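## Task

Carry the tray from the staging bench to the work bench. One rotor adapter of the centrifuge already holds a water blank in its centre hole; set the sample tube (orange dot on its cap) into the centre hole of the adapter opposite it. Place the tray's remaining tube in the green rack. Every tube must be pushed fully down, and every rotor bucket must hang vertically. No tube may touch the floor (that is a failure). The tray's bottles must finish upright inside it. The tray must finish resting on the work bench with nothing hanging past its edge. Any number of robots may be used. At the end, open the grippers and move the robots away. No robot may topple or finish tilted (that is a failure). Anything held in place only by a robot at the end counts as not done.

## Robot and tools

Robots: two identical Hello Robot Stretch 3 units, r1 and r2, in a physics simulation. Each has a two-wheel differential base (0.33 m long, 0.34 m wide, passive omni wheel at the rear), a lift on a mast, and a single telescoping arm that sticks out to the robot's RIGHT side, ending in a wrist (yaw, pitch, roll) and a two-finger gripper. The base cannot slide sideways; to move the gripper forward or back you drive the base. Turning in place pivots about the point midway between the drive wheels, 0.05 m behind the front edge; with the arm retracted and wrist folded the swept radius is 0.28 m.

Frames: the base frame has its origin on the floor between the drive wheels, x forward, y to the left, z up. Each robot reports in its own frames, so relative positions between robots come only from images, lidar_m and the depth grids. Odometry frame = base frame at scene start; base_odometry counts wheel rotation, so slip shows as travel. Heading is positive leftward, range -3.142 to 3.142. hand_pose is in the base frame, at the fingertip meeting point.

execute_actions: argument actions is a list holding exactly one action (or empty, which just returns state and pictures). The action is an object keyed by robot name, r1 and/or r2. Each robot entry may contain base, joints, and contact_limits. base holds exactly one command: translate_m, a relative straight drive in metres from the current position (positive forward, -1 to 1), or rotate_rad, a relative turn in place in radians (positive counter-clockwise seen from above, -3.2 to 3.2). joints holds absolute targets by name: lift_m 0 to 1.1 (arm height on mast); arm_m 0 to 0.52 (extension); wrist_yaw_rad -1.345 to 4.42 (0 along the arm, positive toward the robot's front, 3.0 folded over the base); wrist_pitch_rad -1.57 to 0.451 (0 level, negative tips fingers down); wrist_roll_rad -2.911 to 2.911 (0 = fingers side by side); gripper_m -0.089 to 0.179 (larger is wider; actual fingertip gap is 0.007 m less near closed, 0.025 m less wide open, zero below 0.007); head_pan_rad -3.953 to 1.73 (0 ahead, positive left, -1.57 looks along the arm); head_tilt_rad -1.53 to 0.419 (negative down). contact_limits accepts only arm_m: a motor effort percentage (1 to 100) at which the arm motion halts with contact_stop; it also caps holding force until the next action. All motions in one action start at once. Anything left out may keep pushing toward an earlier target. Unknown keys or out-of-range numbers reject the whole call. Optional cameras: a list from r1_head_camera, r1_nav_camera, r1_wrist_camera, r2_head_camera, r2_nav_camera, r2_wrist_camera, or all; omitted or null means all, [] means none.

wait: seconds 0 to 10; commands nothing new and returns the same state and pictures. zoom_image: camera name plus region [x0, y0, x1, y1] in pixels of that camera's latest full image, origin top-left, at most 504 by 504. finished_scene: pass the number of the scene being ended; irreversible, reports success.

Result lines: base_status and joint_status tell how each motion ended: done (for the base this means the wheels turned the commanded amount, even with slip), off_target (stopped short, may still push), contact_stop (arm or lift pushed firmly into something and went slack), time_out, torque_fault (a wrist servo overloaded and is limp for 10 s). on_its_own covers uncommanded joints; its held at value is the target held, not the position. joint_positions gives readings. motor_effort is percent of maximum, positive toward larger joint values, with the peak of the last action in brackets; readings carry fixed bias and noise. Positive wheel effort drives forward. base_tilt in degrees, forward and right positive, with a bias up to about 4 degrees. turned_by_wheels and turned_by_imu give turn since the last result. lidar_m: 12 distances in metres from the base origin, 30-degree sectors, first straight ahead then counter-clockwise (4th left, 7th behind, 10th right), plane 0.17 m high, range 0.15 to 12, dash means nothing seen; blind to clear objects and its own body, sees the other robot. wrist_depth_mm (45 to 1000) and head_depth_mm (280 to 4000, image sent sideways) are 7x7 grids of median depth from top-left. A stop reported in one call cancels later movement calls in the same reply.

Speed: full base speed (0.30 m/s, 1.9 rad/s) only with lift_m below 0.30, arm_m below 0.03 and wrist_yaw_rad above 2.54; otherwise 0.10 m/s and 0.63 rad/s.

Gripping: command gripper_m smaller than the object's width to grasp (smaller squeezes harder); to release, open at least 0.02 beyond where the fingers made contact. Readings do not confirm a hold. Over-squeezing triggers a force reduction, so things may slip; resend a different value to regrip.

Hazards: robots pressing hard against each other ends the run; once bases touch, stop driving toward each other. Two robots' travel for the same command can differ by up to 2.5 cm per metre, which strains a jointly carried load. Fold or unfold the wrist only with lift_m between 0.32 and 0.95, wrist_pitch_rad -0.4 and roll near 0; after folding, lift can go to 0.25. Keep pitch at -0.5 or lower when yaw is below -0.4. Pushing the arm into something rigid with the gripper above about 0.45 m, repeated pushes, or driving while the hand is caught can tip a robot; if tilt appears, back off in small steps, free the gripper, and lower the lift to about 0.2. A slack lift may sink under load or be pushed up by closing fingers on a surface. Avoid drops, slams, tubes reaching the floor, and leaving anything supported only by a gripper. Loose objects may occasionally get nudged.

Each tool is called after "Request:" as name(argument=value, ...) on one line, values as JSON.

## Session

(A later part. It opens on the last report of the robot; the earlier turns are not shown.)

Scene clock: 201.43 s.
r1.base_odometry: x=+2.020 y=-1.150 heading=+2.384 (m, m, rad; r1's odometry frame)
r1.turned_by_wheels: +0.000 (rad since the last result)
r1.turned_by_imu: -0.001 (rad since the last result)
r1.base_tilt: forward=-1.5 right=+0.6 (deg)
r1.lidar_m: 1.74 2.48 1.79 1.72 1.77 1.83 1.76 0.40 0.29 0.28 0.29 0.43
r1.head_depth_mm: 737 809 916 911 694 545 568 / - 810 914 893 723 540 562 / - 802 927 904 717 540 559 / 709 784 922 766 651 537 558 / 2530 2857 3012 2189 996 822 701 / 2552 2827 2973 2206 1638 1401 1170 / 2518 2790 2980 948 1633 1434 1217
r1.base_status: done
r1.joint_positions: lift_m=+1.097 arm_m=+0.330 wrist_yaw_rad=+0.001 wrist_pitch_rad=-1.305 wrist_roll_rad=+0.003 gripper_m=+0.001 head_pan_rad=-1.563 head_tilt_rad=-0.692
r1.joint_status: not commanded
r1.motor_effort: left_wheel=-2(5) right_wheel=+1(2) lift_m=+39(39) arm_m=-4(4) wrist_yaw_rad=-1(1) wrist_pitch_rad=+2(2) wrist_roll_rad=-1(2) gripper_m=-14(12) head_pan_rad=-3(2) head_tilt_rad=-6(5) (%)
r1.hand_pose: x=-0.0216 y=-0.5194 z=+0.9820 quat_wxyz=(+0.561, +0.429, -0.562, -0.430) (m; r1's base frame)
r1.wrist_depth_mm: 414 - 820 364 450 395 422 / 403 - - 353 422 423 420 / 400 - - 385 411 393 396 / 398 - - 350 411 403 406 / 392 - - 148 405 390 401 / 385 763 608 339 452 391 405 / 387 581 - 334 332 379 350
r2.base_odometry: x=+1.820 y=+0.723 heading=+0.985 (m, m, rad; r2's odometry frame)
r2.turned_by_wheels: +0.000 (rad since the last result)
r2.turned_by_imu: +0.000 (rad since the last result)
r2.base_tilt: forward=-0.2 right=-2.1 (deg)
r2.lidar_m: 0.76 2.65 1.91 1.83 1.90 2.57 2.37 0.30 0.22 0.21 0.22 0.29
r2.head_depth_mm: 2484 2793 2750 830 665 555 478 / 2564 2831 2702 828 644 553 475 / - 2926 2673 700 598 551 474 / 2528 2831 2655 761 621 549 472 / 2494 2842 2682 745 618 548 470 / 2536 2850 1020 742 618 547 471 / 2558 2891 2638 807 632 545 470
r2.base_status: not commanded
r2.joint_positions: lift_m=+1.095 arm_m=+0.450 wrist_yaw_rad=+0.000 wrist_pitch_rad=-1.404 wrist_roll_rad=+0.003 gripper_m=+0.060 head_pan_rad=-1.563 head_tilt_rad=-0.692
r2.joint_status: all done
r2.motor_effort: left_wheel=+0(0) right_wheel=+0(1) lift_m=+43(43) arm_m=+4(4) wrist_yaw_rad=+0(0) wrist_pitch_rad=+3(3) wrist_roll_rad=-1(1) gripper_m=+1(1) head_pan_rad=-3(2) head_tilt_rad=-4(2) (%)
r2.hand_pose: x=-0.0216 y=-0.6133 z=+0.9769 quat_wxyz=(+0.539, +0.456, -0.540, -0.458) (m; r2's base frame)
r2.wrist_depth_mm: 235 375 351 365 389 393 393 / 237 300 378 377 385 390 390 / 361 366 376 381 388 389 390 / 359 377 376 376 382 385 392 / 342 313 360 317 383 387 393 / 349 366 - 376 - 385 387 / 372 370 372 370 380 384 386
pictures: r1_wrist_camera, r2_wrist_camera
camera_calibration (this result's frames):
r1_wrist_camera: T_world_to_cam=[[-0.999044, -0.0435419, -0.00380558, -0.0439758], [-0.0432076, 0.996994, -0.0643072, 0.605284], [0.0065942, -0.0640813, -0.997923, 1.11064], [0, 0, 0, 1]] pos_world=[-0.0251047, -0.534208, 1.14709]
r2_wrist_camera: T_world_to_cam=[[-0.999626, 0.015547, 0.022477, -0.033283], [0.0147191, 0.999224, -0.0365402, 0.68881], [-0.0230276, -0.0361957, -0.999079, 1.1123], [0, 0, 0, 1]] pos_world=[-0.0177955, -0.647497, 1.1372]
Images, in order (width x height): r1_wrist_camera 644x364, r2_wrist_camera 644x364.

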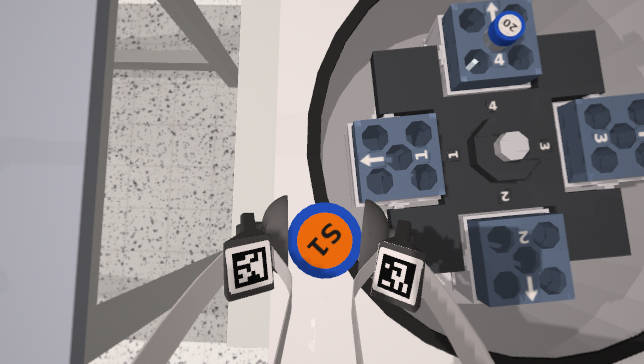

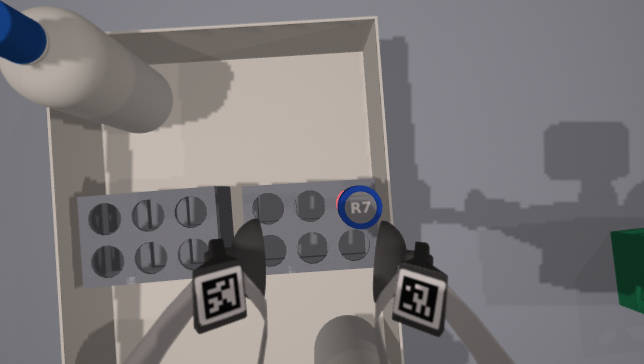

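Request:
execute_actions(actions=[{"r1":{"base":{"translate_m":-0.233},"joints":{"arm_m":0.28}},"r2":{"joints":{"arm_m":0.474},"base":{"translate_m":-0.034}}}], cameras=["r1_wrist_camera"])

Request:
execute_actions(actions=[{"r1":{"joints":{"lift_m":1.02}},"r2":{"joints":{"lift_m":0.99}}}], cameras=["r1_wrist_camera","r2_wrist_camera"])

Scene clock: 215.40 s.
r1.base_odometry: x=+2.189 y=-1.310 heading=+2.384 (m, m, rad; r1's odometry frame)
r1.turned_by_wheels: +0.000 (rad since the last result)
r1.turned_by_imu: -0.001 (rad since the last result)
r1.base_tilt: forward=-1.6 right=+0.6 (deg)
r1.lidar_m: 1.98 2.47 1.79 1.72 1.77 1.58 1.52 0.41 0.29 0.28 0.29 0.40
r1.head_depth_mm: 2524 2833 2783 2079 647 546 574 / - 826 903 860 750 544 569 / - 823 933 893 733 543 565 / 719 791 943 845 695 540 561 / 719 802 905 908 724 539 558 / 716 798 900 871 737 541 554 / 713 802 2608 899 656 542 555
r1.base_status: done
r1.joint_positions: lift_m=+1.097 arm_m=+0.280 wrist_yaw_rad=+0.001 wrist_pitch_rad=-1.305 wrist_roll_rad=+0.003 gripper_m=+0.001 head_pan_rad=-1.563 head_tilt_rad=-0.692
r1.joint_status: all done
r1.motor_effort: left_wheel=-2(7) right_wheel=+2(2) lift_m=+39(38) arm_m=-4(5) wrist_yaw_rad=-1(1) wrist_pitch_rad=+2(2) wrist_roll_rad=-1(1) gripper_m=-14(14) head_pan_rad=-2(3) head_tilt_rad=-5(5) (%)
r1.hand_pose: x=-0.0216 y=-0.4694 z=+0.9820 quat_wxyz=(+0.561, +0.429, -0.562, -0.430) (m; r1's base frame)
r1.wrist_depth_mm: - 393 430 426 425 359 - / - 391 422 418 391 370 - / - 389 408 412 414 363 - / - 382 411 402 408 344 - / - 344 407 148 412 340 - / 340 343 336 336 338 332 - / - - - 337 335 333 -
r2.base_odometry: x=+1.801 y=+0.695 heading=+0.985 (m, m, rad; r2's odometry frame)
r2.turned_by_wheels: +0.000 (rad since the last result)
r2.turned_by_imu: +0.000 (rad since the last result)
r2.base_tilt: forward=+0.0 right=-2.0 (deg)
r2.lidar_m: 0.77 2.64 1.91 1.83 1.90 2.56 2.33 0.30 0.22 0.21 0.22 0.29
r2.head_depth_mm: 2487 2845 2723 832 663 555 477 / 2557 2825 2730 828 662 553 475 / - 2944 2686 796 609 551 474 / 2493 2826 2663 737 606 549 472 / 2550 2842 2672 773 609 548 471 / 2522 2833 818 741 616 545 471 / 2540 2862 2638 781 617 545 469
r2.base_status: done
r2.joint_positions: lift_m=+1.095 arm_m=+0.474 wrist_yaw_rad=+0.000 wrist_pitch_rad=-1.404 wrist_roll_rad=+0.003 gripper_m=+0.060 head_pan_rad=-1.563 head_tilt_rad=-0.692
r2.joint_status: all done
r2.motor_effort: left_wheel=+0(6) right_wheel=-1(5) lift_m=+43(43) arm_m=+4(4) wrist_yaw_rad=+0(0) wrist_pitch_rad=+3(3) wrist_roll_rad=+0(0) gripper_m=+1(1) head_pan_rad=-2(2) head_tilt_rad=-2(3) (%)
r2.hand_pose: x=-0.0216 y=-0.6373 z=+0.9769 quat_wxyz=(+0.539, +0.456, -0.540, -0.458) (m; r2's base frame)
r2.wrist_depth_mm: 377 379 380 386 385 387 392 / 252 338 380 385 389 391 398 / 274 372 378 384 383 391 393 / 340 373 375 376 377 389 392 / 312 316 348 317 388 385 389 / 314 311 - 377 - 385 372 / 330 370 377 378 376 385 386
pictures: r1_wrist_camera
camera_calibration (this result's frames):
r1_wrist_camera: T_world_to_cam=[[-0.999042, -0.0435855, -0.0037937, -0.0418307], [-0.0432519, 0.996992, -0.0643065, 0.55543], [0.00658513, -0.0640809, -0.997923, 1.11384], [0, 0, 0, 1]] pos_world=[-0.0251021, -0.484207, 1.14709]
Images, in order (width x height): r1_wrist_camera 644x364.

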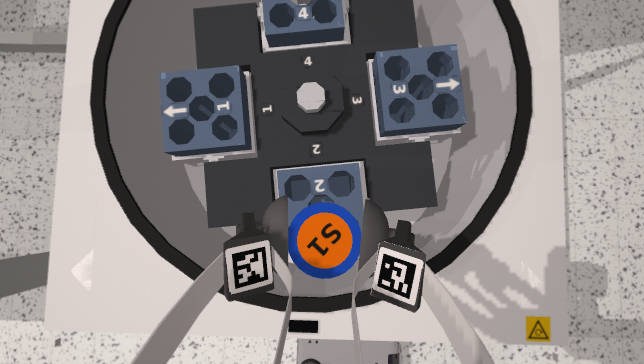

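Scene clock: 217.20 s.
r1.base_odometry: x=+2.189 y=-1.310 heading=+2.384 (m, m, rad; r1's odometry frame)
r1.turned_by_wheels: +0.000 (rad since the last result)
r1.turned_by_imu: +0.000 (rad since the last result)
r1.base_tilt: forward=-1.6 right=+0.6 (deg)
r1.lidar_m: 1.97 2.47 1.79 1.72 1.77 1.59 1.52 0.41 0.29 0.28 0.29 0.40
r1.head_depth_mm: 740 - 2788 2064 647 548 576 / 718 - 934 862 752 546 570 / 714 - 933 897 731 543 566 / 721 807 890 853 663 540 561 / 719 800 906 905 720 539 559 / 717 800 896 867 737 540 556 / 715 800 2613 899 655 540 555
r1.base_status: not commanded
r1.joint_positions: lift_m=+1.020 arm_m=+0.280 wrist_yaw_rad=+0.001 wrist_pitch_rad=-1.305 wrist_roll_rad=+0.003 gripper_m=+0.001 head_pan_rad=-1.563 head_tilt_rad=-0.692
r1.joint_status: all done
r1.motor_effort: left_wheel=-2(2) right_wheel=+1(1) lift_m=+30(32) arm_m=-4(4) wrist_yaw_rad=-1(0) wrist_pitch_rad=+2(2) wrist_roll_rad=-1(1) gripper_m=-14(14) head_pan_rad=-3(2) head_tilt_rad=-5(6) (%)
r1.hand_pose: x=-0.0216 y=-0.4694 z=+0.9053 quat_wxyz=(+0.561, +0.429, -0.562, -0.430) (m; r1's base frame)
r1.wrist_depth_mm: 291 354 345 346 331 322 274 / 291 326 338 318 327 325 273 / 282 333 337 334 340 346 269 / 270 357 329 309 332 322 265 / 268 307 353 148 401 264 263 / 264 265 298 332 269 259 260 / 261 260 260 258 256 255 254
r2.base_odometry: x=+1.801 y=+0.695 heading=+0.985 (m, m, rad; r2's odometry frame)
r2.turned_by_wheels: +0.000 (rad since the last result)
r2.turned_by_imu: +0.000 (rad since the last result)
r2.base_tilt: forward=-0.2 right=-1.9 (deg)
r2.lidar_m: 0.77 2.65 1.91 1.83 1.90 2.57 2.33 0.30 0.22 0.21 0.22 0.29
r2.head_depth_mm: 2478 - 2749 830 665 556 476 / 2429 2872 2710 828 664 552 475 / 2427 - 2582 768 608 552 474 / 2484 2852 2663 735 607 549 473 / 2514 2876 2649 775 609 547 471 / 2554 2839 820 740 617 546 469 / 2543 2886 2597 777 617 545 469
r2.base_status: not commanded
r2.joint_positions: lift_m=+0.990 arm_m=+0.474 wrist_yaw_rad=+0.000 wrist_pitch_rad=-1.404 wrist_roll_rad=+0.003 gripper_m=+0.060 head_pan_rad=-1.563 head_tilt_rad=-0.692
r2.joint_status: all done
r2.motor_effort: left_wheel=+0(0) right_wheel=+0(0) lift_m=+33(33) arm_m=+4(4) wrist_yaw_rad=+0(0) wrist_pitch_rad=+3(3) wrist_roll_rad=-1(1) gripper_m=+0(1) head_pan_rad=-2(3) head_tilt_rad=-3(3) (%)
r2.hand_pose: x=-0.0216 y=-0.6373 z=+0.8722 quat_wxyz=(+0.539, +0.456, -0.540, -0.458) (m; r2's base frame)
r2.wrist_depth_mm: 244 251 261 270 282 282 285 / 250 270 271 273 279 281 286 / 269 271 272 275 279 281 287 / 267 268 273 276 278 282 281 / 237 226 247 213 278 279 283 / 208 211 - 151 - 279 281 / 209 217 241 242 275 279 280
pictures: r1_wrist_camera, r2_wrist_camera
camera_calibration (this result's frames):
r1_wrist_camera: T_world_to_cam=[[-0.999042, -0.0435858, -0.00379361, -0.0421218], [-0.0432522, 0.996992, -0.0643065, 0.5505], [0.00658505, -0.0640809, -0.997923, 1.03734], [0, 0, 0, 1]] pos_world=[-0.0251021, -0.484206, 1.07043]
r2_wrist_camera: T_world_to_cam=[[-0.999626, 0.0155471, 0.0224769, -0.0305567], [0.0147192, 0.999224, -0.0365433, 0.708971], [-0.0230276, -0.0361988, -0.999079, 1.00684], [0, 0, 0, 1]] pos_world=[-0.0177955, -0.671499, 1.03251]
Images, in order (width x height): r1_wrist_camera 644x364, r2_wrist_camera 644x364.

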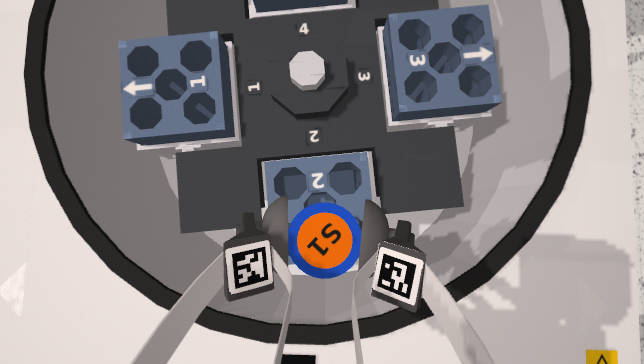

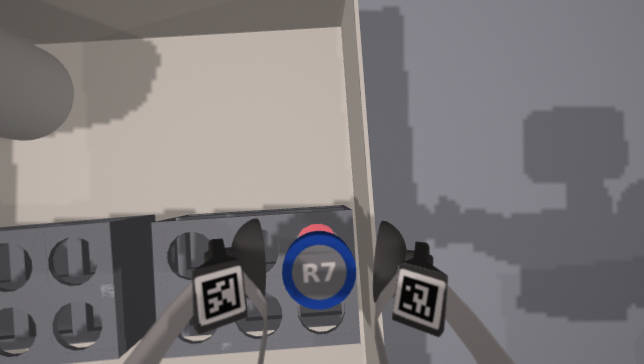

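Request:
execute_actions(actions=[{"r1":{"base":{"translate_m":0.003},"joints":{"arm_m":0.294}},"r2":{"joints":{"gripper_m":0.005}}}], cameras=["r1_wrist_camera"])

Request:
execute_actions(actions=[{"r1":{"joints":{"lift_m":0.975}},"r2":{"joints":{"lift_m":1.095}}}], cameras=["r1_wrist_camera","r1_head_camera"])

Request:
execute_actions(actions=[{"r2":{"base":{"translate_m":-0.29}}}], cameras=["r2_wrist_camera"])

Scene clock: 223.13 s.
r1.base_odometry: x=+2.187 y=-1.308 heading=+2.384 (m, m, rad; r1's odometry frame)
r1.turned_by_wheels: +0.000 (rad since the last result)
r1.turned_by_imu: -0.001 (rad since the last result)
r1.base_tilt: forward=-1.6 right=+0.5 (deg)
r1.lidar_m: 1.97 2.47 1.79 1.72 1.78 1.59 1.53 0.41 0.29 0.28 0.29 0.39
r1.head_depth_mm: 736 - 2660 1998 647 547 573 / 717 - 936 851 742 544 571 / 713 - 935 906 734 542 565 / 720 802 913 857 678 540 561 / 720 800 904 901 722 539 558 / 717 800 902 866 744 540 557 / 716 798 2592 2034 656 541 553
r1.base_status: done
r1.joint_positions: lift_m=+1.020 arm_m=+0.294 wrist_yaw_rad=+0.001 wrist_pitch_rad=-1.305 wrist_roll_rad=+0.003 gripper_m=+0.001 head_pan_rad=-1.563 head_tilt_rad=-0.692
r1.joint_status: all done
r1.motor_effort: left_wheel=-2(4) right_wheel=+2(4) lift_m=+30(30) arm_m=+5(5) wrist_yaw_rad=-1(1) wrist_pitch_rad=+2(2) wrist_roll_rad=+0(1) gripper_m=-13(12) head_pan_rad=-3(2) head_tilt_rad=-4(6) (%)
r1.hand_pose: x=-0.0216 y=-0.4827 z=+0.9053 quat_wxyz=(+0.561, +0.429, -0.562, -0.430) (m; r1's base frame)
r1.wrist_depth_mm: 285 363 346 341 342 323 274 / 291 328 338 318 326 327 275 / 285 317 335 333 330 339 268 / 271 362 330 334 327 342 266 / 266 320 332 148 369 287 261 / 264 264 332 346 307 258 259 / 261 261 258 266 258 258 258
r2.base_odometry: x=+1.801 y=+0.695 heading=+0.985 (m, m, rad; r2's odometry frame)
r2.turned_by_wheels: +0.000 (rad since the last result)
r2.turned_by_imu: +0.000 (rad since the last result)
r2.base_tilt: forward=+0.0 right=-1.9 (deg)
r2.lidar_m: 0.77 2.64 1.91 1.83 1.89 2.57 2.33 0.30 0.22 0.21 0.22 0.29
r2.head_depth_mm: 2460 - 2737 831 664 555 476 / 2421 2883 2728 824 662 553 476 / 2427 - 2555 769 608 551 474 / 2504 2849 2644 735 607 549 473 / 2530 2846 2659 778 608 548 471 / 2532 2857 816 739 617 546 471 / 2509 2878 2678 779 617 544 469
r2.base_status: not commanded
r2.joint_positions: lift_m=+0.990 arm_m=+0.474 wrist_yaw_rad=+0.000 wrist_pitch_rad=-1.404 wrist_roll_rad=+0.003 gripper_m=+0.006 head_pan_rad=-1.563 head_tilt_rad=-0.692
r2.joint_status: all done
r2.motor_effort: left_wheel=+0(0) right_wheel=-1(0) lift_m=+33(33) arm_m=+4(4) wrist_yaw_rad=+0(1) wrist_pitch_rad=+3(3) wrist_roll_rad=-1(1) gripper_m=-10(85) head_pan_rad=-2(2) head_tilt_rad=-3(3) (%)
r2.hand_pose: x=-0.0216 y=-0.6373 z=+0.8722 quat_wxyz=(+0.539, +0.456, -0.540, -0.458) (m; r2's base frame)
r2.wrist_depth_mm: 243 250 262 269 282 284 286 / 253 273 272 276 280 282 285 / 267 270 272 274 279 284 283 / 266 268 272 274 276 278 283 / 239 227 241 213 278 279 281 / 207 211 241 149 277 279 281 / 209 230 241 241 276 280 280
pictures: r1_wrist_camera
camera_calibration (this result's frames):
r1_wrist_camera: T_world_to_cam=[[-0.999042, -0.0435859, -0.00379367, -0.0427026], [-0.0432523, 0.996992, -0.0643068, 0.563786], [0.00658513, -0.0640811, -0.997923, 1.03649], [0, 0, 0, 1]] pos_world=[-0.025102, -0.497532, 1.07043]
Images, in order (width x height): r1_wrist_camera 644x364.

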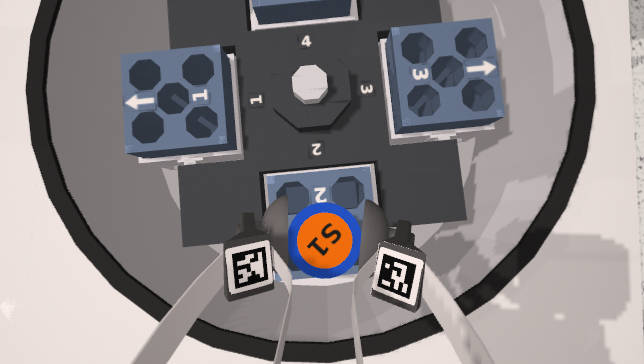

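Scene clock: 224.93 s.
r1.base_odometry: x=+2.187 y=-1.308 heading=+2.384 (m, m, rad; r1's odometry frame)
r1.turned_by_wheels: +0.000 (rad since the last result)
r1.turned_by_imu: +0.000 (rad since the last result)
r1.base_tilt: forward=-1.7 right=+0.5 (deg)
r1.lidar_m: 1.97 2.48 1.79 1.72 1.78 1.59 1.53 0.41 0.29 0.28 0.29 0.40
r1.head_depth_mm: 751 2807 - 853 648 546 575 / 728 786 - 853 744 545 570 / 723 772 - 896 708 542 565 / 721 790 897 845 668 540 560 / 719 801 906 907 720 540 559 / 716 799 902 872 747 539 555 / 716 796 2585 2029 656 541 553
r1.base_status: not commanded
r1.joint_positions: lift_m=+0.975 arm_m=+0.294 wrist_yaw_rad=+0.001 wrist_pitch_rad=-1.305 wrist_roll_rad=+0.003 gripper_m=+0.001 head_pan_rad=-1.563 head_tilt_rad=-0.692
r1.joint_status: all done
r1.motor_effort: left_wheel=-2(2) right_wheel=+1(2) lift_m=+30(30) arm_m=+4(4) wrist_yaw_rad=-1(0) wrist_pitch_rad=+2(2) wrist_roll_rad=-1(1) gripper_m=-14(13) head_pan_rad=-3(2) head_tilt_rad=-6(5) (%)
r1.hand_pose: x=-0.0216 y=-0.4827 z=+0.8603 quat_wxyz=(+0.561, +0.429, -0.562, -0.430) (m; r1's base frame)
r1.wrist_depth_mm: 284 288 297 296 282 277 247 / 288 264 293 270 291 263 247 / 283 266 287 289 287 307 241 / 262 322 285 290 285 298 219 / 235 293 287 148 313 280 218 / 218 257 334 305 307 229 214 / 218 215 243 268 233 211 212
r2.base_odometry: x=+1.801 y=+0.695 heading=+0.985 (m, m, rad; r2's odometry frame)
r2.turned_by_wheels: +0.000 (rad since the last result)
r2.turned_by_imu: +0.000 (rad since the last result)
r2.base_tilt: forward=-0.1 right=-2.1 (deg)
r2.lidar_m: 0.77 2.64 1.91 1.84 1.90 2.57 2.33 0.30 0.22 0.21 0.22 0.29
r2.head_depth_mm: 2480 2836 2710 828 663 555 477 / 2576 2877 2708 824 662 552 476 / - 2915 1792 798 609 551 474 / 2528 2871 2677 747 605 549 472 / 2548 2849 2660 775 609 548 471 / 2528 2872 817 739 617 546 469 / 2570 2864 2624 781 617 544 469
r2.base_status: not commanded
r2.joint_positions: lift_m=+1.095 arm_m=+0.474 wrist_yaw_rad=+0.000 wrist_pitch_rad=-1.404 wrist_roll_rad=+0.003 gripper_m=+0.006 head_pan_rad=-1.563 head_tilt_rad=-0.692
r2.joint_status: all done
r2.motor_effort: left_wheel=+0(0) right_wheel=+0(1) lift_m=+44(46) arm_m=+3(4) wrist_yaw_rad=+0(0) wrist_pitch_rad=+3(3) wrist_roll_rad=-1(1) gripper_m=-10(10) head_pan_rad=-2(2) head_tilt_rad=-4(3) (%)
r2.hand_pose: x=-0.0216 y=-0.6373 z=+0.9769 quat_wxyz=(+0.539, +0.456, -0.540, -0.458) (m; r2's base frame)
r2.wrist_depth_mm: 376 380 381 386 387 391 392 / 252 333 373 379 390 387 396 / 275 373 381 378 384 393 389 / 344 371 378 380 385 387 389 / 314 312 344 281 385 386 388 / 313 316 370 149 381 385 368 / 329 372 372 378 385 386 389
pictures: r1_head_camera (sideways: a quarter turn clockwise sets it upright), r1_wrist_camera
camera_calibration (this result's frames):
r1_head_camera: T_world_to_cam=[[0.0397517, 0.595938, -0.802046, 1.06493], [0.998713, -0.0489897, 0.0130986, -0.0244389], [-0.0314861, -0.801535, -0.597119, 0.736747], [0, 0, 0, 1]] pos_world=[0.005272, -0.0453004, 1.29437]
r1_wrist_camera: T_world_to_cam=[[-0.999042, -0.0435857, -0.00379367, -0.0428732], [-0.043252, 0.996992, -0.0643068, 0.560893], [0.00658511, -0.0640811, -0.997923, 0.991581], [0, 0, 0, 1]] pos_world=[-0.0251021, -0.497533, 1.02543]
Images, in order (width x height): r1_head_camera 896x504, r1_wrist_camera 644x364.

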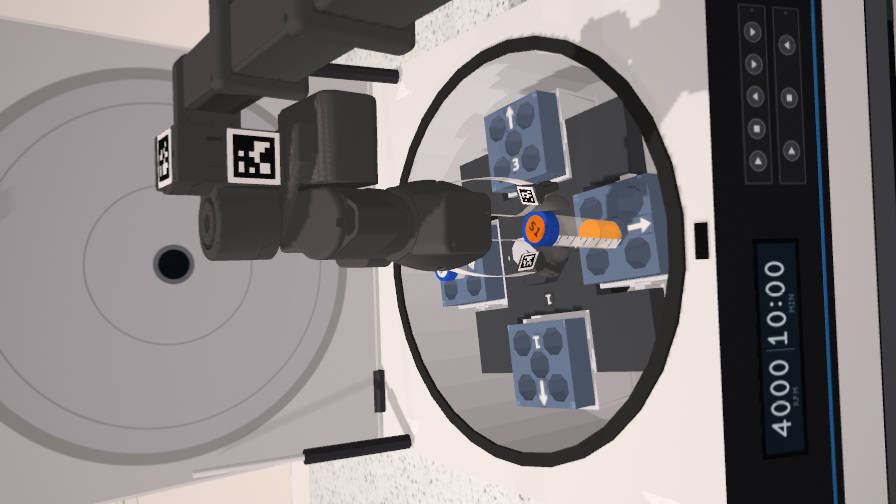

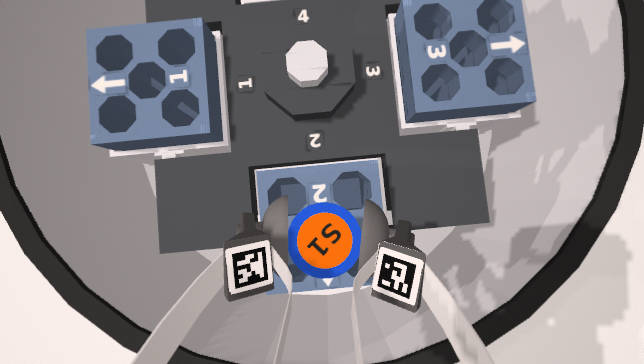

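Scene clock: 229.33 s.
r1.base_odometry: x=+2.187 y=-1.308 heading=+2.384 (m, m, rad; r1's odometry frame)
r1.turned_by_wheels: +0.000 (rad since the last result)
r1.turned_by_imu: +0.000 (rad since the last result)
r1.base_tilt: forward=-1.7 right=+0.8 (deg)
r1.lidar_m: 1.96 2.47 1.79 1.72 1.78 1.59 1.53 0.41 0.29 0.28 0.29 0.39
r1.head_depth_mm: 750 2804 - 850 646 545 574 / 728 784 - 856 745 544 569 / 724 769 - 896 710 543 565 / 723 792 902 847 669 540 562 / 719 802 908 904 721 539 559 / 716 797 903 865 746 539 555 / 715 794 2596 2054 655 541 554
r1.base_status: not commanded
r1.joint_positions: lift_m=+0.975 arm_m=+0.294 wrist_yaw_rad=+0.001 wrist_pitch_rad=-1.305 wrist_roll_rad=+0.003 gripper_m=+0.001 head_pan_rad=-1.563 head_tilt_rad=-0.692
r1.joint_status: not commanded
r1.motor_effort: left_wheel=-2(2) right_wheel=+1(0) lift_m=+30(30) arm_m=+4(4) wrist_yaw_rad=-1(1) wrist_pitch_rad=+2(2) wrist_roll_rad=-1(1) gripper_m=-13(14) head_pan_rad=-3(3) head_tilt_rad=-4(5) (%)
r1.hand_pose: x=-0.0216 y=-0.4827 z=+0.8603 quat_wxyz=(+0.561, +0.429, -0.562, -0.430) (m; r1's base frame)
r1.wrist_depth_mm: 284 288 299 297 283 274 247 / 289 267 289 269 293 263 247 / 283 269 287 288 287 305 239 / 265 324 288 291 286 299 220 / 236 292 285 147 311 280 216 / 218 257 330 304 308 228 214 / 215 216 244 266 231 213 212
r2.base_odometry: x=+1.641 y=+0.453 heading=+0.985 (m, m, rad; r2's odometry frame)
r2.turned_by_wheels: +0.000 (rad since the last result)
r2.turned_by_imu: +0.001 (rad since the last result)
r2.base_tilt: forward=+0.0 right=-2.1 (deg)
r2.lidar_m: 0.79 2.63 1.91 1.83 1.89 2.56 2.04 0.31 0.22 0.21 0.22 0.30
r2.head_depth_mm: 2500 2810 2725 832 666 554 477 / 2546 2775 2687 762 663 554 475 / - 2941 1787 793 659 551 474 / 2508 2833 2682 821 655 549 472 / 2555 2817 2682 812 656 548 471 / 2518 2892 2663 783 652 545 470 / 2530 2884 2612 732 616 544 469
r2.base_status: done
r2.joint_positions: lift_m=+1.095 arm_m=+0.474 wrist_yaw_rad=+0.000 wrist_pitch_rad=-1.404 wrist_roll_rad=+0.003 gripper_m=+0.006 head_pan_rad=-1.563 head_tilt_rad=-0.692
r2.joint_status: not commanded
r2.motor_effort: left_wheel=+0(6) right_wheel=+0(4) lift_m=+44(44) arm_m=+3(4) wrist_yaw_rad=-1(1) wrist_pitch_rad=+3(3) wrist_roll_rad=-1(0) gripper_m=-10(10) head_pan_rad=-2(2) head_tilt_rad=-2(2) (%)
r2.hand_pose: x=-0.0216 y=-0.6373 z=+0.9769 quat_wxyz=(+0.539, +0.456, -0.540, -0.458) (m; r2's base frame)
r2.wrist_depth_mm: 380 377 382 384 385 391 - / 347 378 382 380 387 391 - / 345 380 384 385 382 387 - / 329 380 381 383 384 389 - / 326 376 377 310 388 388 - / 338 372 373 149 340 383 - / 335 374 375 382 379 389 -
pictures: r2_wrist_camera
camera_calibration (this result's frames):
r2_wrist_camera: T_world_to_cam=[[-0.999626, 0.0155471, 0.0224769, -0.0329094], [0.0147192, 0.999224, -0.0365433, 0.712798], [-0.0230276, -0.0361988, -0.999079, 1.11142], [0, 0, 0, 1]] pos_world=[-0.0177955, -0.6715, 1.13719]
Images, in order (width x height): r2_wrist_camera 644x364.

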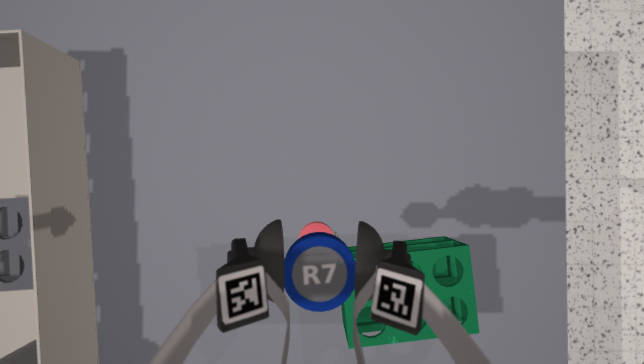

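Request:
execute_actions(actions=[{"r1":{"joints":{"lift_m":0.908}},"r2":{"base":{"translate_m":-0.13},"joints":{"arm_m":0.435}}}], cameras=["r1_head_camera","r2_wrist_camera"])

Request:
execute_actions(actions=[{"r2":{"joints":{"lift_m":1.045}}}], cameras=["r2_wrist_camera","r2_head_camera"])

Scene clock: 236.00 s.
r1.base_odometry: x=+2.187 y=-1.308 heading=+2.384 (m, m, rad; r1's odometry frame)
r1.turned_by_wheels: +0.000 (rad since the last result)
r1.turned_by_imu: -0.001 (rad since the last result)
r1.base_tilt: forward=-1.6 right=+0.6 (deg)
r1.lidar_m: 1.97 2.47 1.78 1.72 1.78 1.59 1.53 0.41 0.29 0.28 0.29 0.40
r1.head_depth_mm: 750 2843 3052 - 618 546 576 / 727 812 - 823 745 544 570 / 723 806 - - 731 542 565 / 722 802 893 905 675 539 562 / 719 803 906 903 720 538 559 / 717 797 902 869 748 541 555 / 714 795 2593 2029 655 541 554
r1.base_status: not commanded
r1.joint_positions: lift_m=+0.908 arm_m=+0.294 wrist_yaw_rad=+0.001 wrist_pitch_rad=-1.305 wrist_roll_rad=+0.003 gripper_m=+0.001 head_pan_rad=-1.563 head_tilt_rad=-0.692
r1.joint_status: all done
r1.motor_effort: left_wheel=-2(2) right_wheel=+1(1) lift_m=+30(29) arm_m=+4(4) wrist_yaw_rad=-1(0) wrist_pitch_rad=+2(2) wrist_roll_rad=-1(1) gripper_m=-13(12) head_pan_rad=-3(3) head_tilt_rad=-6(5) (%)
r1.hand_pose: x=-0.0216 y=-0.4827 z=+0.7933 quat_wxyz=(+0.561, +0.429, -0.562, -0.430) (m; r1's base frame)
r1.wrist_depth_mm: 201 199 225 204 224 196 214 / 203 206 224 209 222 208 224 / 214 222 221 220 220 219 237 / 265 220 218 191 214 216 221 / 234 217 215 148 215 244 196 / 202 245 307 185 282 230 169 / 173 200 239 245 232 179 147
r2.base_odometry: x=+1.569 y=+0.345 heading=+0.984 (m, m, rad; r2's odometry frame)
r2.turned_by_wheels: +0.000 (rad since the last result)
r2.turned_by_imu: +0.000 (rad since the last result)
r2.base_tilt: forward=+0.0 right=-2.0 (deg)
r2.lidar_m: 0.79 2.63 1.91 1.83 1.89 2.56 1.92 2.09 0.23 0.22 0.22 0.30
r2.head_depth_mm: 2510 2835 2704 2047 1640 581 477 / 2584 2832 2712 855 661 553 475 / - 3032 2579 795 661 552 474 / 2506 2838 2663 734 659 550 472 / 2544 2823 2658 811 654 547 471 / 2550 2884 2675 811 652 546 471 / 2539 2897 2598 809 650 545 469
r2.base_status: done
r2.joint_positions: lift_m=+1.095 arm_m=+0.435 wrist_yaw_rad=+0.000 wrist_pitch_rad=-1.404 wrist_roll_rad=+0.003 gripper_m=+0.006 head_pan_rad=-1.563 head_tilt_rad=-0.692
r2.joint_status: all done
r2.motor_effort: left_wheel=+0(6) right_wheel=+0(5) lift_m=+44(44) arm_m=-4(4) wrist_yaw_rad=+0(0) wrist_pitch_rad=+3(3) wrist_roll_rad=+0(1) gripper_m=-10(10) head_pan_rad=-2(2) head_tilt_rad=-3(4) (%)
r2.hand_pose: x=-0.0216 y=-0.5992 z=+0.9769 quat_wxyz=(+0.539, +0.456, -0.540, -0.458) (m; r2's base frame)
r2.wrist_depth_mm: 379 381 381 388 390 - - / 377 375 378 387 388 - - / 372 379 378 386 386 - - / 374 374 379 382 387 - - / 376 371 372 286 386 - - / 372 376 377 149 384 - - / 366 377 374 379 382 - -
pictures: r1_head_camera (sideways: a quarter turn clockwise sets it upright), r2_wrist_camera
camera_calibration (this result's frames):
r1_head_camera: T_world_to_cam=[[0.0397517, 0.595938, -0.802046, 1.06493], [0.998713, -0.0489897, 0.0130986, -0.0244389], [-0.0314861, -0.801535, -0.597119, 0.736747], [0, 0, 0, 1]] pos_world=[0.005272, -0.0453004, 1.29437]
r2_wrist_camera: T_world_to_cam=[[-0.999626, 0.0155462, 0.022477, -0.0335025], [0.0147182, 0.999224, -0.0365443, 0.674725], [-0.0230277, -0.0361999, -0.999079, 1.1128], [0, 0, 0, 1]] pos_world=[-0.0177955, -0.633397, 1.13719]
Images, in order (width x height): r1_head_camera 896x504, r2_wrist_camera 644x364.

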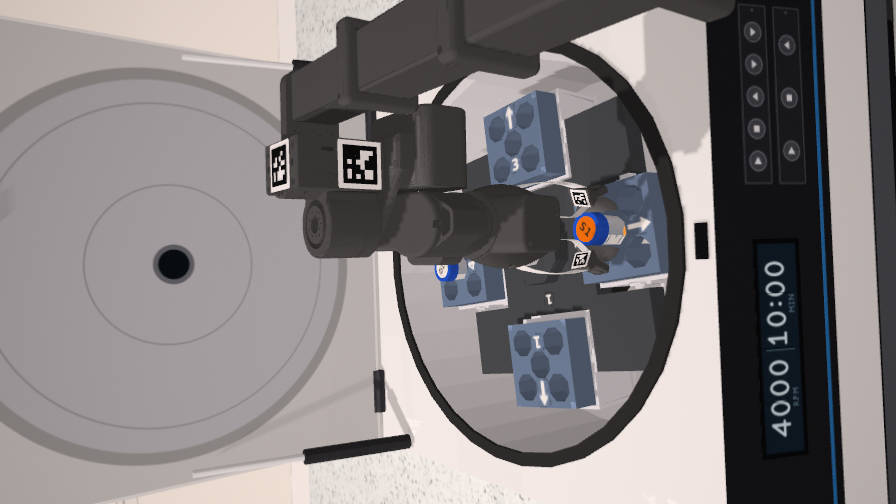

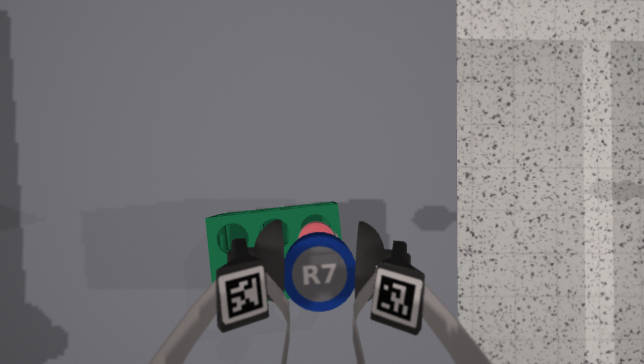

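Scene clock: 237.30 s.
r1.base_odometry: x=+2.187 y=-1.308 heading=+2.384 (m, m, rad; r1's odometry frame)
r1.turned_by_wheels: +0.000 (rad since the last result)
r1.turned_by_imu: +0.000 (rad since the last result)
r1.base_tilt: forward=-1.7 right=+0.5 (deg)
r1.lidar_m: 1.97 2.47 1.79 1.72 1.78 1.59 1.52 0.41 0.29 0.28 0.29 0.40
r1.head_depth_mm: 751 2848 3028 - 618 547 575 / 728 813 - 824 748 542 570 / 725 809 - - 732 542 566 / 719 805 896 909 676 539 561 / 718 803 908 902 722 539 558 / 716 800 903 868 744 541 557 / 714 798 2586 2047 655 542 554
r1.base_status: not commanded
r1.joint_positions: lift_m=+0.908 arm_m=+0.294 wrist_yaw_rad=+0.001 wrist_pitch_rad=-1.305 wrist_roll_rad=+0.003 gripper_m=+0.001 head_pan_rad=-1.563 head_tilt_rad=-0.692
r1.joint_status: not commanded
r1.motor_effort: left_wheel=-2(2) right_wheel=+2(1) lift_m=+29(30) arm_m=+4(4) wrist_yaw_rad=+0(1) wrist_pitch_rad=+2(2) wrist_roll_rad=-1(1) gripper_m=-13(13) head_pan_rad=-3(3) head_tilt_rad=-5(6) (%)
r1.hand_pose: x=-0.0216 y=-0.4827 z=+0.7933 quat_wxyz=(+0.561, +0.429, -0.562, -0.430) (m; r1's base frame)
r1.wrist_depth_mm: 203 200 225 203 222 197 213 / 202 205 223 208 221 207 223 / 213 219 220 219 217 218 237 / 264 219 218 190 216 216 219 / 235 216 216 148 214 244 195 / 201 246 309 185 282 228 171 / 173 199 242 247 230 181 147
r2.base_odometry: x=+1.569 y=+0.345 heading=+0.984 (m, m, rad; r2's odometry frame)
r2.turned_by_wheels: +0.000 (rad since the last result)
r2.turned_by_imu: +0.000 (rad since the last result)
r2.base_tilt: forward=+0.0 right=-2.0 (deg)
r2.lidar_m: 0.79 2.63 1.91 1.83 1.89 2.56 1.92 2.09 0.22 0.22 0.22 0.30
r2.head_depth_mm: 2569 2784 2769 2051 1625 583 477 / - 2859 2708 856 662 552 475 / - - 2728 820 658 551 473 / 2523 2842 2699 734 657 549 472 / 2561 2841 2640 813 656 548 471 / 2562 2879 2630 813 655 547 470 / 2567 2860 2624 807 650 544 469
r2.base_status: not commanded
r2.joint_positions: lift_m=+1.045 arm_m=+0.435 wrist_yaw_rad=+0.000 wrist_pitch_rad=-1.404 wrist_roll_rad=+0.003 gripper_m=+0.006 head_pan_rad=-1.563 head_tilt_rad=-0.692
r2.joint_status: all done
r2.motor_effort: left_wheel=-1(0) right_wheel=+0(0) lift_m=+34(33) arm_m=-4(4) wrist_yaw_rad=+0(0) wrist_pitch_rad=+3(3) wrist_roll_rad=-1(0) gripper_m=-9(10) head_pan_rad=-2(2) head_tilt_rad=-3(3) (%)
r2.hand_pose: x=-0.0216 y=-0.5992 z=+0.9272 quat_wxyz=(+0.539, +0.456, -0.540, -0.458) (m; r2's base frame)
r2.wrist_depth_mm: 328 331 335 330 337 - - / 326 328 331 335 339 - - / 325 325 332 330 338 - - / 325 326 332 333 336 - - / 322 326 296 259 334 - - / 321 325 283 149 336 - - / 322 325 326 330 329 - -
pictures: r2_head_camera (sideways: a quarter turn clockwise sets it upright), r2_wrist_camera
camera_calibration (this result's frames):
r2_head_camera: T_world_to_cam=[[-0.0470159, 0.632946, -0.772767, 1.0232], [0.99863, 0.0475865, -0.0217812, 0.0288023], [0.0229869, -0.772732, -0.634316, 0.780902], [0, 0, 0, 1]] pos_world=[0.00139313, -0.0455704, 1.28666]
r2_wrist_camera: T_world_to_cam=[[-0.999626, 0.0155468, 0.022477, -0.0323851], [0.0147189, 0.999224, -0.0365443, 0.672908], [-0.0230277, -0.0361999, -0.999079, 1.06315], [0, 0, 0, 1]] pos_world=[-0.0177955, -0.633396, 1.08749]
Images, in order (width x height): r2_head_camera 896x504, r2_wrist_camera 644x364.

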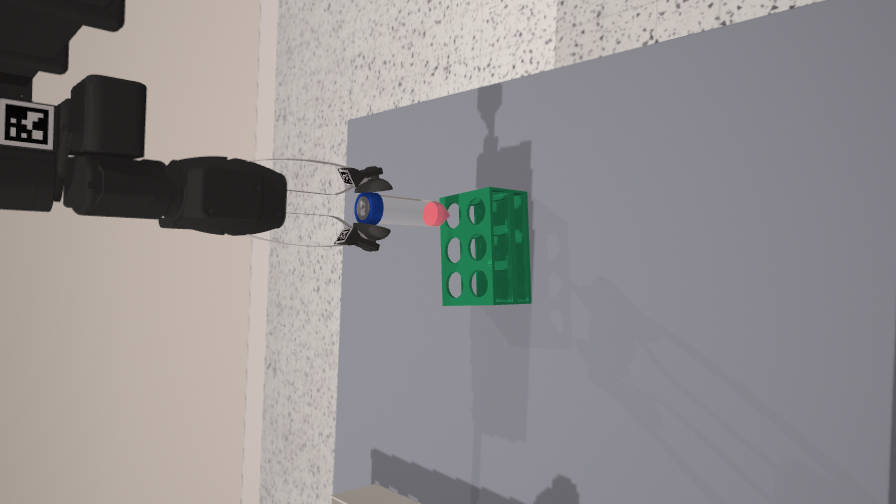

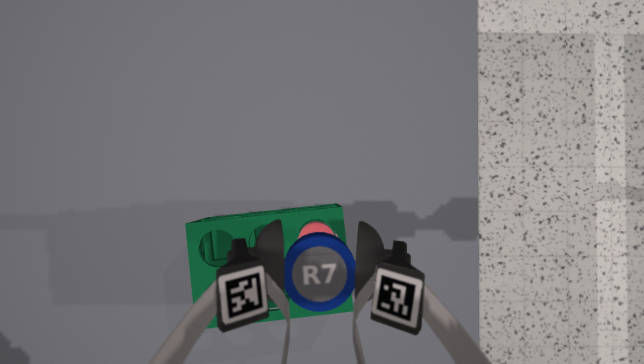

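Request:
execute_actions(actions=[{"r1":{"joints":{"gripper_m":0.05}},"r2":{"joints":{"lift_m":0.992}}}], cameras=["r2_head_camera"])

Request:
execute_actions(actions=[{"r1":{"joints":{"lift_m":1.09}},"r2":{"joints":{"gripper_m":0.06}}}], cameras=["r1_head_camera"])

Request:
execute_actions(actions=[{"r1":{"joints":{"arm_m":0.01}},"r2":{"joints":{"lift_m":1.095}}}], cameras=["r2_head_camera"])

Request:
execute_actions(actions=[{"r2":{"joints":{"arm_m":0.1}}}], cameras=["r2_wrist_camera"])

Scene clock: 243.60 s.
r1.base_odometry: x=+2.187 y=-1.308 heading=+2.384 (m, m, rad; r1's odometry frame)
r1.turned_by_wheels: +0.000 (rad since the last result)
r1.turned_by_imu: +0.000 (rad since the last result)
r1.base_tilt: forward=-1.5 right=+0.8 (deg)
r1.lidar_m: 1.97 2.47 1.79 1.72 1.78 1.59 1.52 0.41 0.29 0.28 0.29 0.40
r1.head_depth_mm: 753 2851 3066 - 617 547 574 / 726 813 - 824 747 545 568 / 727 807 - - 721 541 564 / 724 805 890 905 680 540 563 / 719 799 907 901 721 539 558 / 716 798 902 868 746 540 555 / 715 796 2586 2030 655 542 554
r1.base_status: not commanded
r1.joint_positions: lift_m=+0.908 arm_m=+0.294 wrist_yaw_rad=+0.001 wrist_pitch_rad=-1.305 wrist_roll_rad=+0.003 gripper_m=+0.050 head_pan_rad=-1.563 head_tilt_rad=-0.692
r1.joint_status: all done
r1.motor_effort: left_wheel=-2(2) right_wheel=+1(1) lift_m=+29(30) arm_m=+5(4) wrist_yaw_rad=-2(1) wrist_pitch_rad=+2(2) wrist_roll_rad=-1(1) gripper_m=+1(80) head_pan_rad=-3(2) head_tilt_rad=-5(5) (%)
r1.hand_pose: x=-0.0216 y=-0.4827 z=+0.7933 quat_wxyz=(+0.561, +0.429, -0.562, -0.430) (m; r1's base frame)
r1.wrist_depth_mm: 202 198 223 203 222 197 213 / 202 205 223 211 222 208 224 / 213 221 221 219 219 219 238 / 263 218 218 191 217 216 221 / 235 217 216 158 215 243 195 / 202 245 289 190 219 228 170 / 173 200 239 247 231 179 147
r2.base_odometry: x=+1.569 y=+0.345 heading=+0.984 (m, m, rad; r2's odometry frame)
r2.turned_by_wheels: +0.000 (rad since the last result)
r2.turned_by_imu: +0.000 (rad since the last result)
r2.base_tilt: forward=+0.0 right=-2.0 (deg)
r2.lidar_m: 0.80 2.63 1.91 1.83 1.89 2.56 1.92 2.09 0.22 0.22 0.22 0.30
r2.head_depth_mm: 2432 - 2717 2052 1637 582 477 / 2445 2920 2679 854 662 554 474 / 2405 - 996 793 660 551 474 / 2516 2858 2593 733 659 549 473 / 2534 2884 2645 812 653 547 471 / 2533 2848 2654 812 651 548 470 / 2560 2893 2632 808 651 545 469
r2.base_status: not commanded
r2.joint_positions: lift_m=+0.992 arm_m=+0.435 wrist_yaw_rad=+0.000 wrist_pitch_rad=-1.404 wrist_roll_rad=+0.003 gripper_m=+0.006 head_pan_rad=-1.563 head_tilt_rad=-0.692
r2.joint_status: all done
r2.motor_effort: left_wheel=+0(0) right_wheel=-1(1) lift_m=+34(33) arm_m=-4(4) wrist_yaw_rad=+0(1) wrist_pitch_rad=+3(3) wrist_roll_rad=-1(0) gripper_m=-10(9) head_pan_rad=-2(2) head_tilt_rad=-3(4) (%)
r2.hand_pose: x=-0.0216 y=-0.5992 z=+0.8742 quat_wxyz=(+0.539, +0.456, -0.540, -0.458) (m; r2's base frame)
r2.wrist_depth_mm: 275 276 278 278 283 285 - / 275 275 279 278 284 284 - / 272 274 274 279 282 284 - / 273 275 276 278 283 281 - / 271 275 248 217 280 282 - / 271 272 245 149 280 282 - / 269 271 219 220 277 - -
pictures: r2_head_camera (sideways: a quarter turn clockwise sets it upright)
camera_calibration (this result's frames):
r2_head_camera: T_world_to_cam=[[-0.0470159, 0.632946, -0.772767, 1.0232], [0.99863, 0.0475864, -0.0217812, 0.0288023], [0.0229868, -0.772732, -0.634316, 0.780902], [0, 0, 0, 1]] pos_world=[0.00139313, -0.0455704, 1.28666]
Images, in order (width x height): r2_head_camera 896x504.

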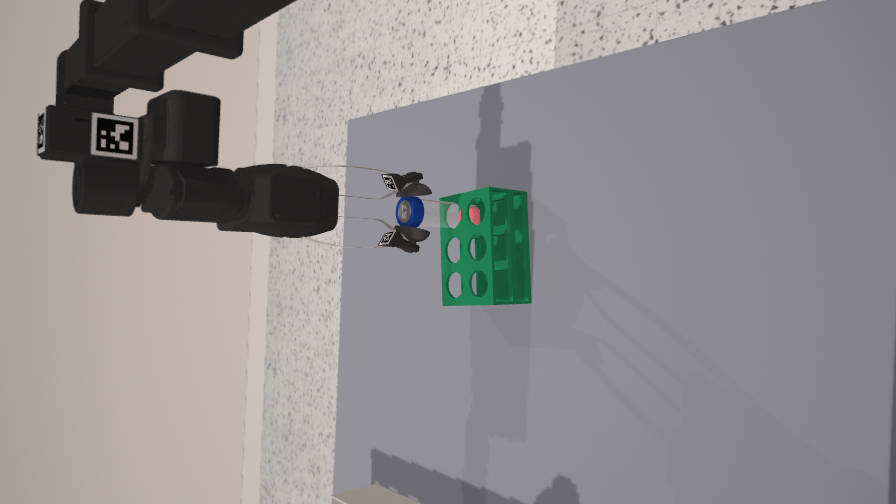

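Scene clock: 246.10 s.
r1.base_odometry: x=+2.187 y=-1.308 heading=+2.384 (m, m, rad; r1's odometry frame)
r1.turned_by_wheels: +0.000 (rad since the last result)
r1.turned_by_imu: +0.000 (rad since the last result)
r1.base_tilt: forward=-1.6 right=+0.6 (deg)
r1.lidar_m: 1.97 2.47 1.79 1.72 1.77 1.59 1.53 0.41 0.29 0.28 0.29 0.40
r1.head_depth_mm: 761 2821 2771 2010 646 546 576 / - 834 913 853 747 544 569 / - 819 929 898 733 543 564 / 722 790 944 897 734 539 561 / 719 801 905 909 718 538 558 / 717 797 898 868 746 539 556 / 715 795 2632 2049 654 541 553
r1.base_status: not commanded
r1.joint_positions: lift_m=+1.090 arm_m=+0.294 wrist_yaw_rad=+0.001 wrist_pitch_rad=-1.305 wrist_roll_rad=+0.003 gripper_m=+0.050 head_pan_rad=-1.563 head_tilt_rad=-0.692
r1.joint_status: all done
r1.motor_effort: left_wheel=-2(2) right_wheel=+2(1) lift_m=+39(40) arm_m=+4(4) wrist_yaw_rad=-1(0) wrist_pitch_rad=+2(2) wrist_roll_rad=-1(1) gripper_m=+0(1) head_pan_rad=-3(3) head_tilt_rad=-5(4) (%)
r1.hand_pose: x=-0.0216 y=-0.4828 z=+0.9750 quat_wxyz=(+0.561, +0.429, -0.562, -0.430) (m; r1's base frame)
r1.wrist_depth_mm: - 378 423 404 416 353 - / - 390 413 413 386 372 - / - 380 393 406 404 376 - / - 381 406 403 404 340 - / - 339 403 373 406 333 - / 335 333 337 422 328 330 - / - 329 328 327 329 325 -
r2.base_odometry: x=+1.569 y=+0.345 heading=+0.984 (m, m, rad; r2's odometry frame)
r2.turned_by_wheels: +0.000 (rad since the last result)
r2.turned_by_imu: +0.000 (rad since the last result)
r2.base_tilt: forward=+0.0 right=-2.1 (deg)
r2.lidar_m: 0.79 2.63 1.90 1.82 1.89 2.56 1.92 2.09 0.23 0.22 0.22 0.30
r2.head_depth_mm: 2435 - 2739 2053 1643 582 477 / 2416 2923 2711 853 662 553 474 / 2433 - 1000 792 661 551 474 / 2518 2844 2677 734 657 548 472 / 2511 2873 2661 817 655 547 471 / 2544 2873 2631 811 652 547 471 / 2552 2921 2615 807 650 544 469
r2.base_status: not commanded
r2.joint_positions: lift_m=+0.992 arm_m=+0.435 wrist_yaw_rad=+0.000 wrist_pitch_rad=-1.404 wrist_roll_rad=+0.003 gripper_m=+0.060 head_pan_rad=-1.563 head_tilt_rad=-0.692
r2.joint_status: all done
r2.motor_effort: left_wheel=+0(0) right_wheel=+0(0) lift_m=+34(33) arm_m=-4(4) wrist_yaw_rad=+0(0) wrist_pitch_rad=+3(3) wrist_roll_rad=-1(1) gripper_m=+1(80) head_pan_rad=-2(2) head_tilt_rad=-3(2) (%)
r2.hand_pose: x=-0.0216 y=-0.5992 z=+0.8742 quat_wxyz=(+0.539, +0.456, -0.540, -0.458) (m; r2's base frame)
r2.wrist_depth_mm: 275 273 281 282 285 286 - / 273 275 279 280 283 284 - / 273 271 276 281 279 284 - / 272 275 279 280 281 283 - / 272 272 250 218 281 280 - / 272 272 - 155 - 280 - / 270 271 218 246 279 - -
pictures: r1_head_camera (sideways: a quarter turn clockwise sets it upright)
camera_calibration (this result's frames):
r1_head_camera: T_world_to_cam=[[0.0397518, 0.595938, -0.802046, 1.06493], [0.998713, -0.04899, 0.0130986, -0.0244389], [-0.0314863, -0.801535, -0.597119, 0.736747], [0, 0, 0, 1]] pos_world=[0.00527198, -0.0453004, 1.29437]
Images, in order (width x height): r1_head_camera 896x504.

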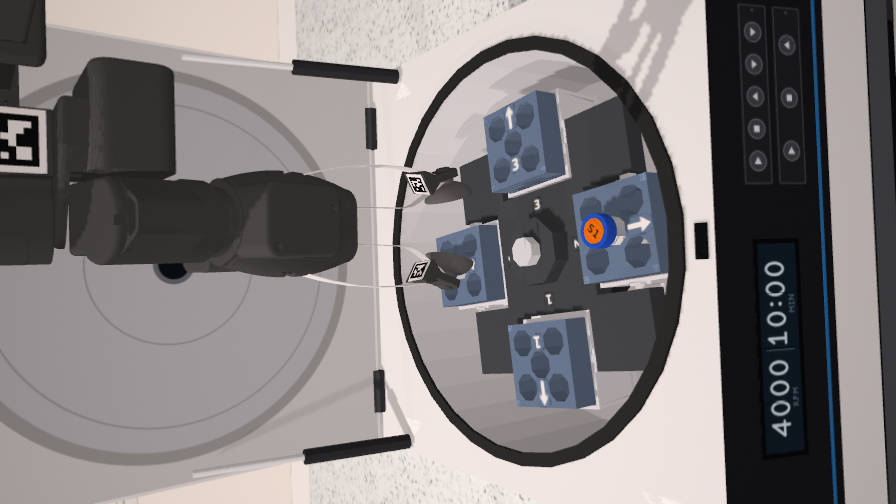

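Scene clock: 249.40 s.
r1.base_odometry: x=+2.187 y=-1.308 heading=+2.384 (m, m, rad; r1's odometry frame)
r1.turned_by_wheels: +0.000 (rad since the last result)
r1.turned_by_imu: +0.000 (rad since the last result)
r1.base_tilt: forward=-1.7 right=+0.7 (deg)
r1.lidar_m: 1.97 2.47 1.79 1.71 1.78 1.59 1.53 0.41 0.29 0.28 0.29 0.40
r1.head_depth_mm: - - - - - 542 616 / - - - - - - - / - - - - - - - / 721 804 908 925 735 - 601 / 717 801 904 904 719 539 561 / 717 800 900 867 746 540 557 / 716 794 2600 2046 656 542 554
r1.base_status: not commanded
r1.joint_positions: lift_m=+1.090 arm_m=+0.010 wrist_yaw_rad=+0.001 wrist_pitch_rad=-1.305 wrist_roll_rad=+0.002 gripper_m=+0.050 head_pan_rad=-1.563 head_tilt_rad=-0.692
r1.joint_status: all done
r1.motor_effort: left_wheel=-2(2) right_wheel=+1(1) lift_m=+39(38) arm_m=-4(5) wrist_yaw_rad=-1(1) wrist_pitch_rad=+2(2) wrist_roll_rad=-1(1) gripper_m=+0(1) head_pan_rad=-3(3) head_tilt_rad=-6(4) (%)
r1.hand_pose: x=-0.0216 y=-0.1995 z=+0.9750 quat_wxyz=(+0.562, +0.429, -0.562, -0.430) (m; r1's base frame)
r1.wrist_depth_mm: - 356 357 398 352 351 - / - 355 348 348 349 347 - / 721 514 448 445 438 454 - / - - - 944 864 - - / - - - - - - - / - - - - - - - / - - - - - - -
r2.base_odometry: x=+1.569 y=+0.345 heading=+0.984 (m, m, rad; r2's odometry frame)
r2.turned_by_wheels: +0.000 (rad since the last result)
r2.turned_by_imu: +0.000 (rad since the last result)
r2.base_tilt: forward=-0.1 right=-2.0 (deg)
r2.lidar_m: 0.80 2.62 1.91 1.83 1.89 2.55 1.91 2.09 0.22 0.22 0.22 0.30
r2.head_depth_mm: 2501 2813 2706 2035 1639 581 476 / 2601 2857 2701 860 661 553 476 / - - 2716 825 660 550 474 / 2518 2857 2677 735 658 550 473 / 2544 2864 2663 813 656 546 472 / 2567 2880 2630 809 653 545 470 / 2546 2870 2678 805 650 544 469
r2.base_status: not commanded
r2.joint_positions: lift_m=+1.095 arm_m=+0.435 wrist_yaw_rad=+0.000 wrist_pitch_rad=-1.404 wrist_roll_rad=+0.003 gripper_m=+0.060 head_pan_rad=-1.563 head_tilt_rad=-0.692
r2.joint_status: all done
r2.motor_effort: left_wheel=-1(0) right_wheel=+0(0) lift_m=+43(45) arm_m=-4(4) wrist_yaw_rad=-1(1) wrist_pitch_rad=+3(3) wrist_roll_rad=-1(1) gripper_m=+1(1) head_pan_rad=-2(2) head_tilt_rad=-3(3) (%)
r2.hand_pose: x=-0.0216 y=-0.5992 z=+0.9769 quat_wxyz=(+0.539, +0.456, -0.540, -0.458) (m; r2's base frame)
r2.wrist_depth_mm: 374 381 384 387 387 - - / 374 381 379 385 388 - - / 372 375 379 388 386 - - / 373 376 381 379 384 - - / 372 373 370 318 388 - - / 372 379 - 379 - - - / 372 374 381 378 378 - -
pictures: r2_head_camera (sideways: a quarter turn clockwise sets it upright)
camera_calibration (this result's frames):
r2_head_camera: T_world_to_cam=[[-0.047016, 0.632946, -0.772767, 1.0232], [0.99863, 0.0475866, -0.0217812, 0.0288023], [0.022987, -0.772732, -0.634316, 0.780902], [0, 0, 0, 1]] pos_world=[0.00139314, -0.0455704, 1.28666]
Images, in order (width x height): r2_head_camera 896x504.

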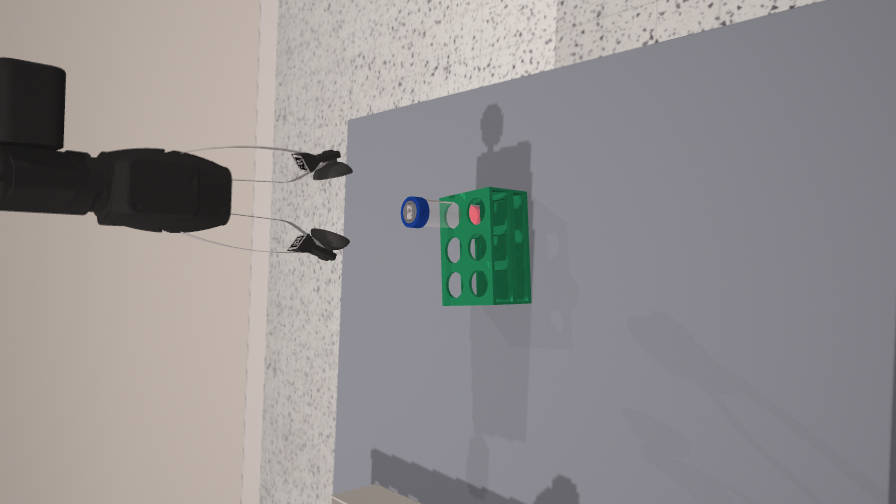

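Scene clock: 253.07 s.
r1.base_odometry: x=+2.187 y=-1.308 heading=+2.384 (m, m, rad; r1's odometry frame)
r1.turned_by_wheels: +0.000 (rad since the last result)
r1.turned_by_imu: +0.000 (rad since the last result)
r1.base_tilt: forward=-1.6 right=+0.5 (deg)
r1.lidar_m: 1.97 2.47 1.79 1.72 1.77 1.59 1.52 0.41 0.29 0.28 0.29 0.40
r1.head_depth_mm: - - - - - 543 617 / - - - - - - - / - - - - - - - / 723 806 908 925 735 - 600 / 718 799 903 907 721 539 560 / 716 798 901 872 746 541 556 / 713 795 2578 2063 656 540 555
r1.base_status: not commanded
r1.joint_positions: lift_m=+1.090 arm_m=+0.010 wrist_yaw_rad=+0.001 wrist_pitch_rad=-1.305 wrist_roll_rad=+0.002 gripper_m=+0.050 head_pan_rad=-1.563 head_tilt_rad=-0.692
r1.joint_status: not commanded
r1.motor_effort: left_wheel=-2(2) right_wheel=+1(1) lift_m=+39(38) arm_m=-4(4) wrist_yaw_rad=-1(1) wrist_pitch_rad=+2(2) wrist_roll_rad=-1(1) gripper_m=+0(1) head_pan_rad=-2(3) head_tilt_rad=-5(5) (%)
r1.hand_pose: x=-0.0216 y=-0.1995 z=+0.9750 quat_wxyz=(+0.562, +0.429, -0.562, -0.430) (m; r1's base frame)
r1.wrist_depth_mm: - 356 356 402 350 345 - / - 355 350 351 347 346 - / 708 505 445 437 431 447 - / - - - 955 863 - - / - - - - - - - / - - - - - - - / - - - - - - -
r2.base_odometry: x=+1.569 y=+0.345 heading=+0.984 (m, m, rad; r2's odometry frame)
r2.turned_by_wheels: +0.000 (rad since the last result)
r2.turned_by_imu: +0.000 (rad since the last result)
r2.base_tilt: forward=+0.1 right=-1.9 (deg)
r2.lidar_m: 0.80 2.63 1.90 1.83 1.89 2.56 1.92 2.09 0.23 0.22 0.22 0.30
r2.head_depth_mm: - - 2654 2047 1642 582 476 / - - - - 680 553 475 / 2504 - - - 659 551 473 / 2519 2858 2663 731 677 549 473 / 2530 2817 2666 814 655 547 471 / 2557 2890 2641 812 651 547 470 / 2547 2886 2595 810 650 544 469
r2.base_status: not commanded
r2.joint_positions: lift_m=+1.095 arm_m=+0.100 wrist_yaw_rad=+0.000 wrist_pitch_rad=-1.404 wrist_roll_rad=+0.003 gripper_m=+0.060 head_pan_rad=-1.563 head_tilt_rad=-0.692
r2.joint_status: all done
r2.motor_effort: left_wheel=-1(0) right_wheel=+0(0) lift_m=+43(43) arm_m=-4(5) wrist_yaw_rad=-1(0) wrist_pitch_rad=+3(3) wrist_roll_rad=+0(0) gripper_m=+1(1) head_pan_rad=-2(2) head_tilt_rad=-3(3) (%)
r2.hand_pose: x=-0.0216 y=-0.2642 z=+0.9769 quat_wxyz=(+0.539, +0.456, -0.540, -0.457) (m; r2's base frame)
r2.wrist_depth_mm: 380 381 384 386 392 - - / 377 375 383 381 391 - - / 375 380 382 384 385 - - / 372 371 379 386 385 - - / 374 375 375 382 384 - - / 372 374 - 378 - - - / - - - - - - -
pictures: r2_wrist_camera
camera_calibration (this result's frames):
r2_wrist_camera: T_world_to_cam=[[-0.999636, 0.014694, 0.0226198, -0.0390755], [0.013861, 0.999236, -0.0365551, 0.339984], [-0.0231397, -0.0362282, -0.999076, 1.12493], [0, 0, 0, 1]] pos_world=[-0.0177433, -0.298396, 1.1372]
Images, in order (width x height): r2_wrist_camera 644x364.

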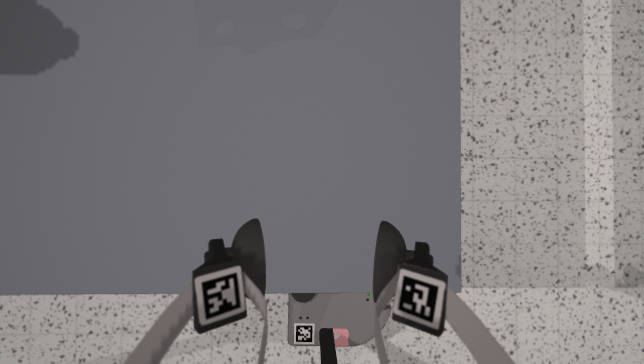

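Request:
finished_scene(scene=2)

The scene is finished: the task was done.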